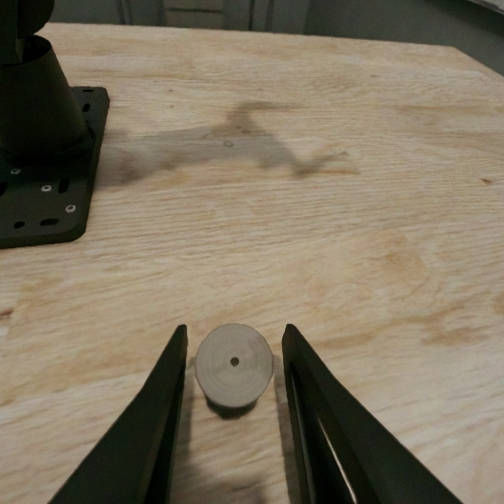

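Request:
execute_actions([
  {"rows":[[0.2,0.3,0.1,0.5,0,0,1,1.35,1.93,0.22,1.395,0,0.01,-0.2],[0.2,0.3,0.1,0.5,0,0,1,1.35,1.93,0.22,1.395,0,0.01,-0.27],[0.2,0.3,0.1,0.5,0,0,1,1.35,1.93,0.22,1.395,0,0.01,-0.33],[0.2,0.3,0.1,0.5,0,0,1,1.35,1.93,0.22,1.395,0,0.01,-0.36],[0.2,0.3,0.1,0.5,0,0,1,1.35,1.93,0.22,1.395,0,0.01,-0.38],[0.2,0.3,0.1,0.5,0,0,1,1.35,1.93,0.22,1.395,0,0.01,-0.40],[0.2,0.3,0.1,0.5,0,0,1,1.35,1.93,0.22,1.395,0,0.01,-0.42],[0.2,0.3,0.1,0.5,0,0,1,1.35,1.93,0.22,1.395,0,0.01,-0.44],[0.2,0.3,0.1,0.5,0,0,1,1.35,1.93,0.22,1.395,0,0.01,-0.47]],"steps":15},
], pictures=false)

Request:
execute_actions([
  {"rows":[[0.2,0.3,0.1,0.5,0,0,1,1.35,1.90,0.24,1.39,0,0.01,-0.47],[0.2,0.3,0.1,0.5,0,0,1,1.35,1.88,0.245,1.37,0,0.01,-0.47],[0.2,0.3,0.1,0.5,0,0,1,1.35,1.85,0.25,1.34,0,0.01,-0.47],[0.2,0.3,0.1,0.5,0,0,1,1.35,1.82,0.255,1.30,0,0.01,-0.47],[0.2,0.3,0.1,0.5,0,0,1,1.35,1.78,0.26,1.255,0,0.01,-0.47],[0.2,0.3,0.1,0.5,0,0,1,1.35,1.74,0.265,1.21,0,0.01,-0.47],[0.2,0.3,0.1,0.5,0,0,1,1.35,1.70,0.27,1.165,0,0.01,-0.47],[0.2,0.3,0.1,0.5,0,0,1,1.35,1.66,0.275,1.12,0,0.01,-0.47],[0.2,0.3,0.1,0.5,0,0,1,1.35,1.62,0.28,1.075,0,0.01,-0.47],[0.2,0.3,0.1,0.5,0,0,1,1.35,1.58,0.285,1.03,0,0.01,-0.47],[0.2,0.3,0.1,0.5,0,0,1,1.35,1.54,0.29,0.985,0,0.01,-0.47],[0.2,0.3,0.1,0.5,0,0,1,1.35,1.50,0.295,0.94,0,0.01,-0.47],[0.2,0.3,0.1,0.5,0,0,1,1.35,1.46,0.30,0.895,0,0.01,-0.47],[0.2,0.3,0.1,0.5,0,0,1,1.35,1.42,0.305,0.85,0,0.01,-0.47],[0.2,0.3,0.1,0.5,0,0,1,1.35,1.38,0.31,0.805,0,0.01,-0.47]],"steps":15},
], pictures=false)

Request:
execute_actions([
  {"rows":[[0.2,0.3,0.1,0.5,0,0,1,1.35,1.34,0.315,0.76,0,0.01,-0.47],[0.2,0.3,0.1,0.5,0,0,1,1.35,1.30,0.32,0.715,0,0.01,-0.47],[0.2,0.3,0.1,0.5,0,0,1,1.35,1.26,0.325,0.67,0,0.01,-0.47],[0.2,0.3,0.1,0.5,0,0,1,1.35,1.22,0.33,0.625,0,0.01,-0.47],[0.2,0.3,0.1,0.5,0,0,1,1.35,1.18,0.335,0.58,0,0.01,-0.47],[0.2,0.3,0.1,0.5,0,0,1,1.35,1.14,0.34,0.535,0,0.01,-0.47],[0.2,0.3,0.1,0.5,0,0,1,1.35,1.10,0.345,0.49,0,0.01,-0.47],[0.2,0.3,0.1,0.5,0,0,1,1.35,1.06,0.35,0.445,0,0.01,-0.47],[0.2,0.3,0.1,0.5,0,0,1,1.35,1.02,0.355,0.40,0,0.01,-0.47],[0.2,0.3,0.1,0.5,0,0,1,1.35,0.98,0.36,0.355,0,0.01,-0.47],[0.2,0.3,0.1,0.5,0,0,1,1.35,0.94,0.365,0.31,0,0.01,-0.47],[0.2,0.3,0.1,0.5,0,0,1,1.35,0.90,0.37,0.265,0,0.01,-0.47],[0.2,0.3,0.1,0.5,0,0,1,1.35,0.86,0.375,0.22,0,0.01,-0.47],[0.2,0.3,0.1,0.5,0,0,1,1.35,0.82,0.38,0.175,0,0.01,-0.47],[0.2,0.3,0.1,0.5,0,0,1,1.35,0.78,0.385,0.13,0,0.01,-0.47]],"steps":15},
], pictures=false)

Request:
execute_actions([
  {"rows":[[0.2,0.3,0.1,0.5,0,0,1,1.33,0.74,0.39,0.085,0,0.01,-0.47],[0.2,0.3,0.1,0.5,0,0,1,1.30,0.70,0.395,0.04,0,0.01,-0.47],[0.2,0.3,0.1,0.5,0,0,1,1.27,0.66,0.40,-0.005,0,0.01,-0.47],[0.2,0.3,0.1,0.5,0,0,1,1.24,0.62,0.405,-0.05,0,0.01,-0.47],[0.2,0.3,0.1,0.5,0,0,1,1.21,0.58,0.41,-0.095,0,0.01,-0.47],[0.2,0.3,0.1,0.5,0,0,1,1.18,0.54,0.415,-0.14,0,0.01,-0.47],[0.2,0.3,0.1,0.5,0,0,1,1.15,0.50,0.42,-0.185,0,0.01,-0.47],[0.2,0.3,0.1,0.5,0,0,1,1.12,0.46,0.425,-0.23,0,0.01,-0.47],[0.2,0.3,0.1,0.5,0,0,1,1.09,0.42,0.43,-0.275,0,0.01,-0.47],[0.2,0.3,0.1,0.5,0,0,1,1.06,0.38,0.435,-0.32,0,0.01,-0.47],[0.2,0.3,0.1,0.5,0,0,1,1.03,0.34,0.44,-0.365,0,0.01,-0.47],[0.2,0.3,0.1,0.5,0,0,1,1.00,0.30,0.45,-0.41,0,0.01,-0.47],[0.2,0.3,0.1,0.5,0,0,1,0.97,0.26,0.46,-0.455,0,0.01,-0.47],[0.2,0.3,0.1,0.5,0,0,1,0.94,0.22,0.465,-0.50,0,0.01,-0.47],[0.2,0.3,0.1,0.5,0,0,1,0.91,0.19,0.47,-0.525,0,0.01,-0.47]],"steps":15},
], pictures=false)

Request:
execute_actions([
  {"rows":[[0.2,0.3,0.1,0.5,0,0,1,0.86,0.19,0.47,-0.525,0,0.01,-0.47],[0.2,0.3,0.1,0.5,0,0,1,0.81,0.19,0.47,-0.525,0,0.01,-0.47],[0.1,0.3,0.1,0.5,0,0,1,0.76,0.19,0.47,-0.525,0,0.01,-0.47],[0.0,0.3,0.1,0.5,0,0,1,0.71,0.19,0.47,-0.525,0,0.01,-0.47],[-0.1,0.3,0.1,0.5,0,0,1,0.66,0.19,0.47,-0.525,0,0.01,-0.47],[-0.15,0.3,0.1,0.5,0,0,1,0.61,0.19,0.47,-0.525,0,0.01,-0.47],[-0.2,0.3,0.1,0.5,0,0,1,0.56,0.19,0.47,-0.525,0,0.01,-0.47],[-0.25,0.3,0.1,0.5,0,0,1,0.51,0.19,0.47,-0.525,0,0.01,-0.47],[-0.3,0.3,0.1,0.5,0,0,1,0.46,0.19,0.47,-0.525,0,0.01,-0.47],[-0.35,0.3,0.1,0.5,0,0,1,0.41,0.19,0.47,-0.525,0,0.01,-0.47],[-0.4,0.3,0.1,0.5,0,0,1,0.36,0.19,0.47,-0.525,0,0.01,-0.47],[-0.45,0.3,0.1,0.5,0,0,1,0.31,0.19,0.47,-0.525,0,0.01,-0.47],[-0.5,0.3,0.1,0.5,0,0,1,0.27,0.19,0.47,-0.525,0,0.01,-0.47],[-0.6,0.3,0.1,0.5,0,0,1,0.23,0.19,0.47,-0.525,0,0.01,-0.47],[-0.9,0.3,0.1,0.5,0,0,1,0.20,0.19,0.47,-0.525,0,0.01,-0.47]],"steps":15},
], pictures=false)

Request:
execute_actions([
  {"steps":40},
])

Scene clock: 675.97 s of 4200.00 s.
left_arm: end_effector_position=(+0.2332, +0.3069, +0.2795) grip_measured=+1.000 end_effector_quat_wxyz=(+0.799, -0.057, +0.594, +0.074) | right_arm: end_effector_position=(+0.0984, +0.0628, +0.0441) grip_measured=-0.405 end_effector_quat_wxyz=(+0.458, -0.509, +0.622, +0.379)
Joint positions: left_arm=[ 0.195  0.321  0.105  0.508 -0.008 -0.001  0.094] | right_arm=[ 1.343  1.917  0.235  1.385 -0.005  0.004  0.028]
Joint velocities: left_arm=[-0.012  0.002 -0.002  0.022  0.007 -0.037  0.   ] | right_arm=[ 0.002 -0.017 -0.002 -0.007 -0.022  0.037  0.001]
Steps of this call (steps 1 to 90: nothing new was sent; then 49.13 s passed at rest; steps 91 to 105: all 15 steps of this action). Readings (joint positions):
91: left_arm=[0.195 0.321 0.105 0.508 -0.008 -0.001] | right_arm=[1.343 1.917 0.235 1.383 -0.005 0.004]
92: left_arm=[0.195 0.321 0.105 0.508 -0.008 -0.001] | right_arm=[1.343 1.917 0.235 1.383 -0.005 0.004]
94: left_arm=[0.195 0.321 0.105 0.508 -0.008 -0.001] | right_arm=[1.343 1.917 0.235 1.384 -0.005 0.004]
98: left_arm=[0.195 0.321 0.105 0.508 -0.008 -0.001] | right_arm=[1.343 1.917 0.235 1.385 -0.005 0.004]
105: the state above

Scene clock: 676.47 s of 4200.00 s.
left_arm: end_effector_position=(+0.2332, +0.3069, +0.2795) grip_measured=+1.000 end_effector_quat_wxyz=(+0.799, -0.057, +0.594, +0.074) | right_arm: end_effector_position=(+0.0986, +0.0638, +0.1186) grip_measured=-0.405 end_effector_quat_wxyz=(+0.478, -0.497, +0.607, +0.396)
Joint positions: left_arm=[ 0.195  0.321  0.105  0.508 -0.008 -0.001  0.094] | right_arm=[ 1.343  1.467  0.275  0.961 -0.005  0.004  0.028]
Joint velocities: left_arm=[-0.007  0.017  0.002 -0.007  0.037  0.007  0.   ] | right_arm=[-0.007 -1.15   0.144 -1.209 -0.051 -0.081 -0.001]
Steps of this call (steps 1 to 15: all 15 steps of this action). Readings (joint positions):
1: left_arm=[0.195 0.321 0.105 0.508 -0.008 -0.001] | right_arm=[1.343 1.917 0.235 1.385 -0.005 0.004]
2: left_arm=[0.195 0.321 0.105 0.508 -0.008 -0.001] | right_arm=[1.343 1.915 0.235 1.382 -0.005 0.004]
4: left_arm=[0.195 0.321 0.105 0.508 -0.008 -0.001] | right_arm=[1.343 1.888 0.235 1.348 -0.005 0.004]
8: left_arm=[0.195 0.321 0.105 0.508 -0.008 -0.001] | right_arm=[1.343 1.753 0.236 1.225 -0.005 0.004]
15: the state above

Scene clock: 676.97 s of 4200.00 s.
left_arm: end_effector_position=(+0.2332, +0.3069, +0.2795) grip_measured=+1.000 end_effector_quat_wxyz=(+0.799, -0.057, +0.594, +0.074) | right_arm: end_effector_position=(+0.0893, +0.0177, +0.1926) grip_measured=-0.405 end_effector_quat_wxyz=(+0.479, -0.496, +0.606, +0.396)
Joint positions: left_arm=[ 0.195  0.321  0.105  0.508 -0.008 -0.001  0.094] | right_arm=[ 1.343  0.87   0.343  0.298 -0.005  0.004  0.028]
Joint velocities: left_arm=[ 0.007 -0.012 -0.007 -0.037 -0.022 -0.022  0.   ] | right_arm=[ 0.002 -1.145  0.129 -1.253 -0.037 -0.037 -0.   ]
Steps of this call (steps 1 to 15: all 15 steps of this action). Readings (joint positions):
1: left_arm=[0.195 0.321 0.105 0.508 -0.008 -0.001] | right_arm=[1.343 1.428 0.279 0.920 -0.005 0.004]
2: left_arm=[0.195 0.321 0.105 0.508 -0.008 -0.001] | right_arm=[1.343 1.388 0.284 0.877 -0.005 0.004]
4: left_arm=[0.195 0.321 0.105 0.508 -0.008 -0.001] | right_arm=[1.343 1.308 0.292 0.790 -0.005 0.004]
8: left_arm=[0.195 0.321 0.105 0.508 -0.008 -0.001] | right_arm=[1.343 1.150 0.310 0.611 -0.005 0.004]
15: the state above

Scene clock: 677.47 s of 4200.00 s.
left_arm: end_effector_position=(+0.2332, +0.3069, +0.2795) grip_measured=+1.000 end_effector_quat_wxyz=(+0.799, -0.057, +0.594, +0.074) | right_arm: end_effector_position=(+0.1561, -0.1074, +0.2323) grip_measured=-0.405 end_effector_quat_wxyz=(+0.550, -0.370, +0.687, +0.299)
Joint positions: left_arm=[ 0.195  0.321  0.105  0.508 -0.008 -0.001  0.094] | right_arm=[ 0.965  0.27   0.425 -0.373  0.001  0.004  0.028]
Joint velocities: left_arm=[-0.007  0.017 -0.007 -0.022  0.007 -0.037  0.   ] | right_arm=[-0.867 -1.077  0.193 -1.062 -0.007  0.007 -0.   ]
Steps of this call (steps 1 to 15: all 15 steps of this action). Readings (joint positions):
1: left_arm=[0.195 0.321 0.105 0.508 -0.008 -0.001] | right_arm=[1.343 0.830 0.348 0.253 -0.005 0.004]
2: left_arm=[0.195 0.321 0.105 0.508 -0.008 -0.001] | right_arm=[1.336 0.790 0.353 0.208 -0.007 0.004]
4: left_arm=[0.195 0.321 0.105 0.508 -0.008 -0.001] | right_arm=[1.297 0.709 0.363 0.119 -0.010 0.004]
8: left_arm=[0.195 0.321 0.105 0.508 -0.008 -0.001] | right_arm=[1.175 0.549 0.383 -0.059 -0.005 0.004]
15: the state above

Scene clock: 677.97 s of 4200.00 s.
left_arm: end_effector_position=(+0.1991, +0.1213, +0.2795) grip_measured=+1.000 end_effector_quat_wxyz=(+0.771, +0.162, +0.574, -0.221) | right_arm: end_effector_position=(+0.2386, -0.2452, +0.2143) grip_measured=-0.405 end_effector_quat_wxyz=(+0.585, -0.115, +0.798, +0.087)
Joint positions: left_arm=[-0.548  0.321  0.105  0.508 -0.007 -0.001  0.094] | right_arm=[ 0.263  0.207  0.444 -0.541  0.002  0.004  0.028]
Joint velocities: left_arm=[-2.147 -0.017 -0.007  0.007  0.037  0.051  0.   ] | right_arm=[-1.067 -0.002 -0.017 -0.007 -0.051  0.007 -0.001]
Steps of this call (steps 1 to 15: all 15 steps of this action). Readings (joint positions):
1: left_arm=[0.195 0.321 0.105 0.508 -0.008 -0.001] | right_arm=[0.931 0.239 0.432 -0.408 -0.000 0.004]
2: left_arm=[0.195 0.321 0.105 0.508 -0.008 -0.001] | right_arm=[0.891 0.219 0.437 -0.432 -0.002 0.004]
4: left_arm=[0.130 0.321 0.105 0.508 -0.018 -0.001] | right_arm=[0.796 0.207 0.444 -0.465 -0.002 0.004]
8: left_arm=[-0.156 0.321 0.105 0.508 -0.009 -0.001] | right_arm=[0.596 0.207 0.444 -0.515 -0.001 0.004]
15: the state above

Scene clock: 679.30 s of 4200.00 s.
left_arm: end_effector_position=(+0.1374, +0.0527, +0.2795) grip_measured=+1.000 end_effector_quat_wxyz=(+0.720, +0.264, +0.535, -0.355) | right_arm: end_effector_position=(+0.2416, -0.2579, +0.2130) grip_measured=-0.405 end_effector_quat_wxyz=(+0.586, -0.092, +0.802, +0.068)
Joint positions: left_arm=[-0.895  0.321  0.105  0.508  0.008 -0.001  0.094] | right_arm=[ 0.208  0.207  0.444 -0.546  0.007  0.004  0.028]
Joint velocities: left_arm=[ 0.002  0.017 -0.022 -0.022 -0.022  0.022  0.   ] | right_arm=[-0.017 -0.002 -0.022  0.007  0.037  0.037 -0.001]
Steps of this call (steps 1 to 30: the robot went on to your last target; steps 31 to 40: nothing new was sent). Readings (joint positions):
1: left_arm=[-0.625 0.321 0.105 0.508 -0.006 -0.001] | right_arm=[0.233 0.207 0.444 -0.542 0.005 0.004]
2: left_arm=[-0.701 0.321 0.105 0.508 -0.006 -0.001] | right_arm=[0.216 0.207 0.444 -0.542 0.008 0.004]
4: left_arm=[-0.839 0.321 0.105 0.508 0.002 -0.001] | right_arm=[0.208 0.207 0.444 -0.544 0.008 0.004]
8: left_arm=[-0.895 0.321 0.105 0.508 0.008 -0.001] | right_arm=[0.208 0.207 0.444 -0.545 0.007 0.004]
40: the state above
All arms were judged still, so your last target was given up. Only a new action makes them travel on or press farther. Fingers that are still opening or closing keep moving.

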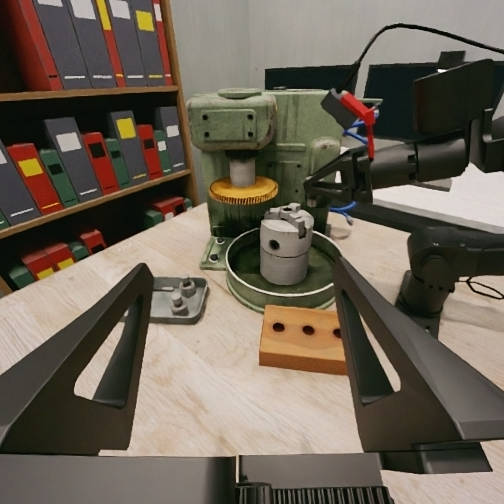

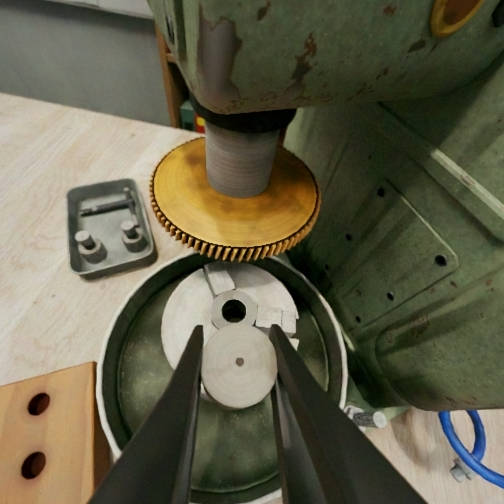

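Request:
execute_actions([
  {"rows":[[-0.9,0.3,0.1,0.5,0,0,1,0.20,0.21,0.45,-0.50,0,0.01,-0.47],[-0.9,0.3,0.1,0.5,0,0,1,0.20,0.225,0.44,-0.475,0,0.01,-0.47],[-0.9,0.3,0.1,0.5,0,0,1,0.20,0.24,0.435,-0.45,0,0.01,-0.47],[-0.9,0.3,0.1,0.5,0,0,1,0.20,0.255,0.43,-0.425,0,0.01,-0.47],[-0.9,0.3,0.1,0.5,0,0,1,0.20,0.27,0.425,-0.40,0,0.01,-0.47],[-0.9,0.3,0.1,0.5,0,0,1,0.20,0.285,0.42,-0.375,0,0.01,-0.47],[-0.9,0.3,0.1,0.5,0,0,1,0.20,0.30,0.415,-0.35,0,0.01,-0.47],[-0.9,0.3,0.1,0.5,0,0,1,0.20,0.315,0.41,-0.325,0,0.01,-0.47],[-0.9,0.3,0.1,0.5,0,0,1,0.20,0.33,0.405,-0.30,0,0.01,-0.47],[-0.9,0.3,0.1,0.5,0,0,1,0.20,0.345,0.40,-0.28,0,0.01,-0.47],[-0.9,0.3,0.1,0.5,0,0,1,0.20,0.36,0.395,-0.265,0,0.01,-0.47],[-0.9,0.3,0.1,0.5,0,0,1,0.20,0.375,0.39,-0.265,0,0.01,-0.47],[-0.9,0.3,0.1,0.5,0,0,1,0.20,0.39,0.385,-0.265,0,0.01,-0.47]],"steps":15},
], pictures=false)

Request:
execute_actions([
  {"steps":30},
])

Scene clock: 695.67 s of 4200.00 s.
left_arm: end_effector_position=(+0.1374, +0.0527, +0.2795) grip_measured=+1.000 end_effector_quat_wxyz=(+0.720, +0.264, +0.535, -0.355) | right_arm: end_effector_position=(+0.2727, -0.2504, +0.1983) grip_measured=-0.405 end_effector_quat_wxyz=(+0.577, -0.092, +0.809, +0.067)
Joint positions: left_arm=[-0.895  0.321  0.105  0.508  0.008 -0.001  0.094] | right_arm=[ 0.208  0.381  0.39  -0.34   0.007  0.004  0.028]
Joint velocities: left_arm=[ 0.012 -0.007  0.002 -0.007  0.007 -0.022  0.   ] | right_arm=[ 0.002  0.144 -0.081  0.33  -0.022 -0.066 -0.   ]
Steps of this call (steps 1 to 90: nothing new was sent; then 12.87 s passed at rest; steps 91 to 105: all 15 steps of this action). Readings (joint positions):
91: left_arm=[-0.895 0.321 0.105 0.508 0.008 -0.001] | right_arm=[0.208 0.207 0.444 -0.546 0.007 0.004]
92: left_arm=[-0.895 0.321 0.105 0.508 0.008 -0.001] | right_arm=[0.208 0.209 0.444 -0.544 0.007 0.004]
94: left_arm=[-0.895 0.321 0.105 0.508 0.008 -0.001] | right_arm=[0.208 0.224 0.444 -0.525 0.007 0.004]
98: left_arm=[-0.895 0.321 0.105 0.508 0.008 -0.001] | right_arm=[0.208 0.283 0.427 -0.448 0.007 0.004]
105: the state above

Scene clock: 696.67 s of 4200.00 s.
left_arm: end_effector_position=(+0.1374, +0.0527, +0.2795) grip_measured=+1.000 end_effector_quat_wxyz=(+0.720, +0.264, +0.535, -0.355) | right_arm: end_effector_position=(+0.2751, -0.2498, +0.2031) grip_measured=-0.405 end_effector_quat_wxyz=(+0.586, -0.092, +0.802, +0.068)
Joint positions: left_arm=[-0.895  0.321  0.105  0.508  0.008 -0.001  0.094] | right_arm=[ 0.208  0.385  0.388 -0.311  0.007  0.004  0.028]
Joint velocities: left_arm=[ 0.027 -0.022  0.002  0.051  0.022  0.007  0.   ] | right_arm=[-0.007 -0.012 -0.007  0.066 -0.037 -0.037  0.   ]
Steps of this call (steps 1 to 30: the robot went on to your last target). Readings (joint positions):
1: left_arm=[-0.895 0.321 0.105 0.508 0.008 -0.001] | right_arm=[0.208 0.384 0.389 -0.333 0.007 0.004]
2: left_arm=[-0.895 0.321 0.105 0.508 0.008 -0.001] | right_arm=[0.208 0.385 0.389 -0.329 0.007 0.004]
4: left_arm=[-0.895 0.321 0.105 0.508 0.008 -0.001] | right_arm=[0.208 0.385 0.388 -0.323 0.007 0.004]
8: left_arm=[-0.895 0.321 0.105 0.508 0.008 -0.001] | right_arm=[0.208 0.385 0.388 -0.315 0.007 0.004]
30: the state above
All arms were judged still, so your last target was given up. Only a new action makes them travel on or press farther. Fingers that are still opening or closing keep moving.

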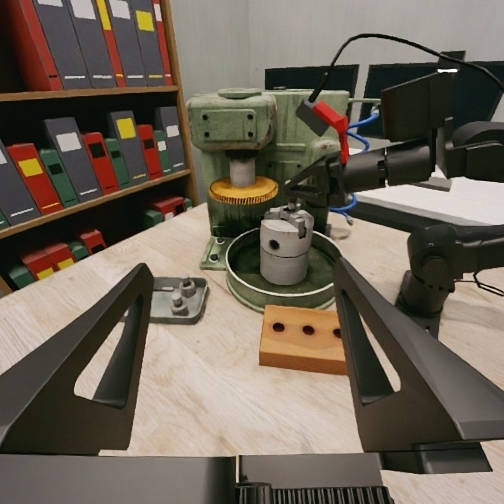

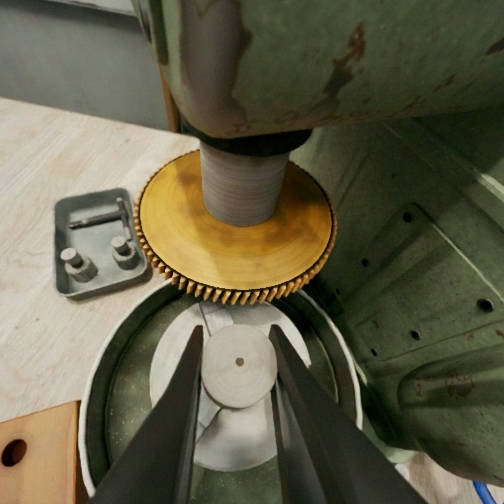

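Request:
zoom_image(camera="cam_left_wrist", region=[200,150,360,290])

Region (200, 150, 360, 290) of cam_left_wrist's 504x504 image, scaled by 3.150, with more detail than that image has; it fills the top 441 rows of this view, and the rest is white.

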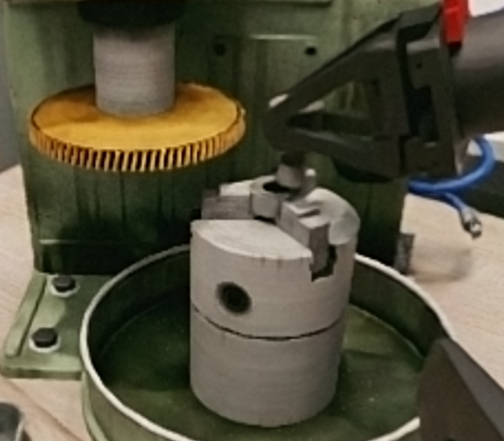

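Request:
execute_actions([
  {"rows":[[-0.9,0.3,0.1,0.5,0,0,1,0.20,0.40,0.385,-0.245,0,0.01,-0.47],[-0.9,0.3,0.1,0.5,0,0,1,0.20,0.41,0.385,-0.23,0,0.01,-0.47],[-0.9,0.3,0.1,0.5,0,0,1,0.20,0.42,0.385,-0.22,0,0.01,-0.47],[-0.9,0.3,0.1,0.5,0,0,1,0.20,0.43,0.385,-0.21,0,0.01,-0.47]],"steps":15},
], pictures=false)

Request:
execute_actions([
  {"steps":20},
])

Request:
zoom_image(camera="cam_left_wrist", region=[240,160,340,250])

Scene clock: 704.53 s of 4200.00 s.
left_arm: end_effector_position=(+0.1374, +0.0527, +0.2795) grip_measured=+1.000 end_effector_quat_wxyz=(+0.720, +0.264, +0.535, -0.355) | right_arm: end_effector_position=(+0.2823, -0.2480, +0.2061) grip_measured=-0.405 end_effector_quat_wxyz=(+0.591, -0.091, +0.798, +0.069)
Joint positions: left_arm=[-0.895  0.321  0.105  0.508  0.008 -0.001  0.094] | right_arm=[ 0.208  0.425  0.388 -0.258  0.007  0.004  0.028]
Joint velocities: left_arm=[-0.017  0.002  0.012  0.051  0.051  0.066  0.   ] | right_arm=[ 0.007  0.027 -0.007  0.051 -0.022 -0.037 -0.001]
Steps of this call (steps 1 to 90: nothing new was sent; then 4.37 s passed at rest; steps 91 to 105: all 15 steps of this action). Readings (joint positions):
91: left_arm=[-0.895 0.321 0.105 0.508 0.008 -0.001] | right_arm=[0.208 0.386 0.388 -0.309 0.007 0.004]
92: left_arm=[-0.895 0.321 0.105 0.508 0.008 -0.001] | right_arm=[0.208 0.390 0.388 -0.304 0.007 0.004]
94: left_arm=[-0.895 0.321 0.105 0.508 0.008 -0.001] | right_arm=[0.208 0.406 0.388 -0.287 0.007 0.004]
98: left_arm=[-0.895 0.321 0.105 0.508 0.008 -0.001] | right_arm=[0.208 0.425 0.388 -0.270 0.007 0.004]
105: the state above

Scene clock: 705.20 s of 4200.00 s.
left_arm: end_effector_position=(+0.1374, +0.0527, +0.2795) grip_measured=+1.000 end_effector_quat_wxyz=(+0.720, +0.264, +0.535, -0.355) | right_arm: end_effector_position=(+0.2824, -0.2480, +0.2065) grip_measured=-0.405 end_effector_quat_wxyz=(+0.592, -0.091, +0.798, +0.069)
Joint positions: left_arm=[-0.895  0.321  0.105  0.508  0.008 -0.001  0.094] | right_arm=[ 0.208  0.425  0.388 -0.256  0.007  0.004  0.028]
Joint velocities: left_arm=[ 0.017  0.002  0.007  0.066 -0.022  0.007  0.   ] | right_arm=[-0.007 -0.012 -0.012  0.007 -0.037 -0.081 -0.   ]
Steps of this call (steps 1 to 15: the robot went on to your last target; steps 16 to 20: nothing new was sent). Readings (joint positions):
1: left_arm=[-0.895 0.321 0.105 0.508 0.008 -0.001] | right_arm=[0.208 0.425 0.388 -0.258 0.007 0.004]
2: left_arm=[-0.895 0.321 0.105 0.508 0.008 -0.001] | right_arm=[0.208 0.425 0.388 -0.258 0.007 0.004]
4: left_arm=[-0.895 0.321 0.105 0.508 0.008 -0.001] | right_arm=[0.208 0.425 0.388 -0.257 0.007 0.004]
8: left_arm=[-0.895 0.321 0.105 0.508 0.008 -0.001] | right_arm=[0.208 0.425 0.388 -0.256 0.007 0.004]
20: the state above
All arms were judged still, so your last target was given up. Only a new action makes them travel on or press farther. Fingers that are still opening or closing keep moving.

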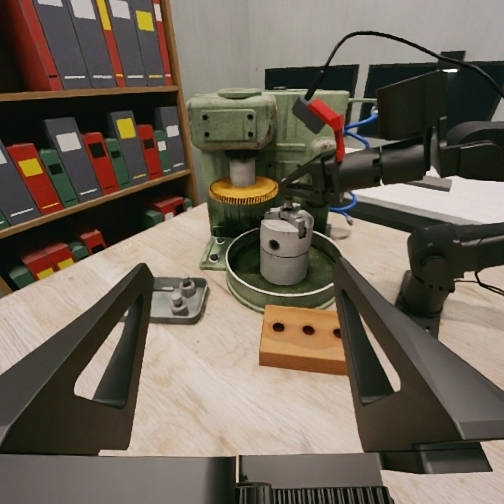

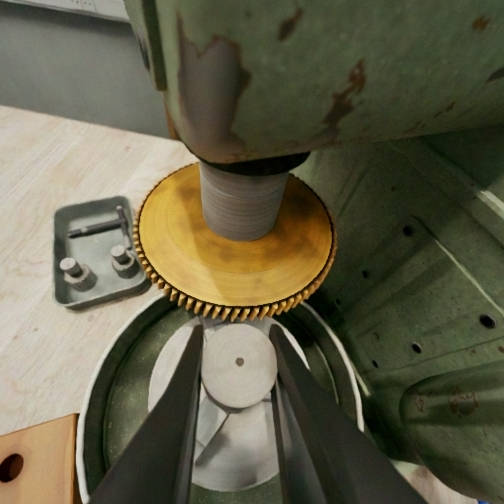

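Region (240, 160, 340, 250) of cam_left_wrist's 504x504 image, scaled by 5.040, with more detail than that image has; it fills the top 454 rows of this view, and the rest is white.

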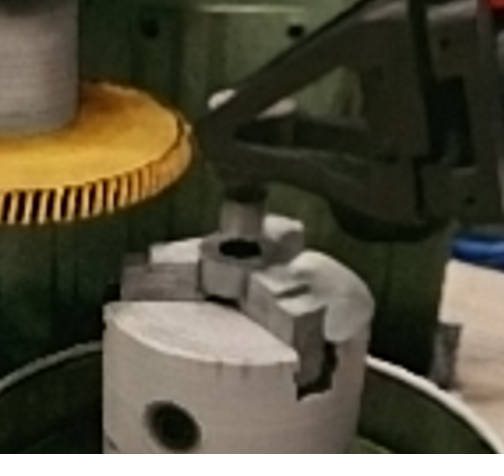

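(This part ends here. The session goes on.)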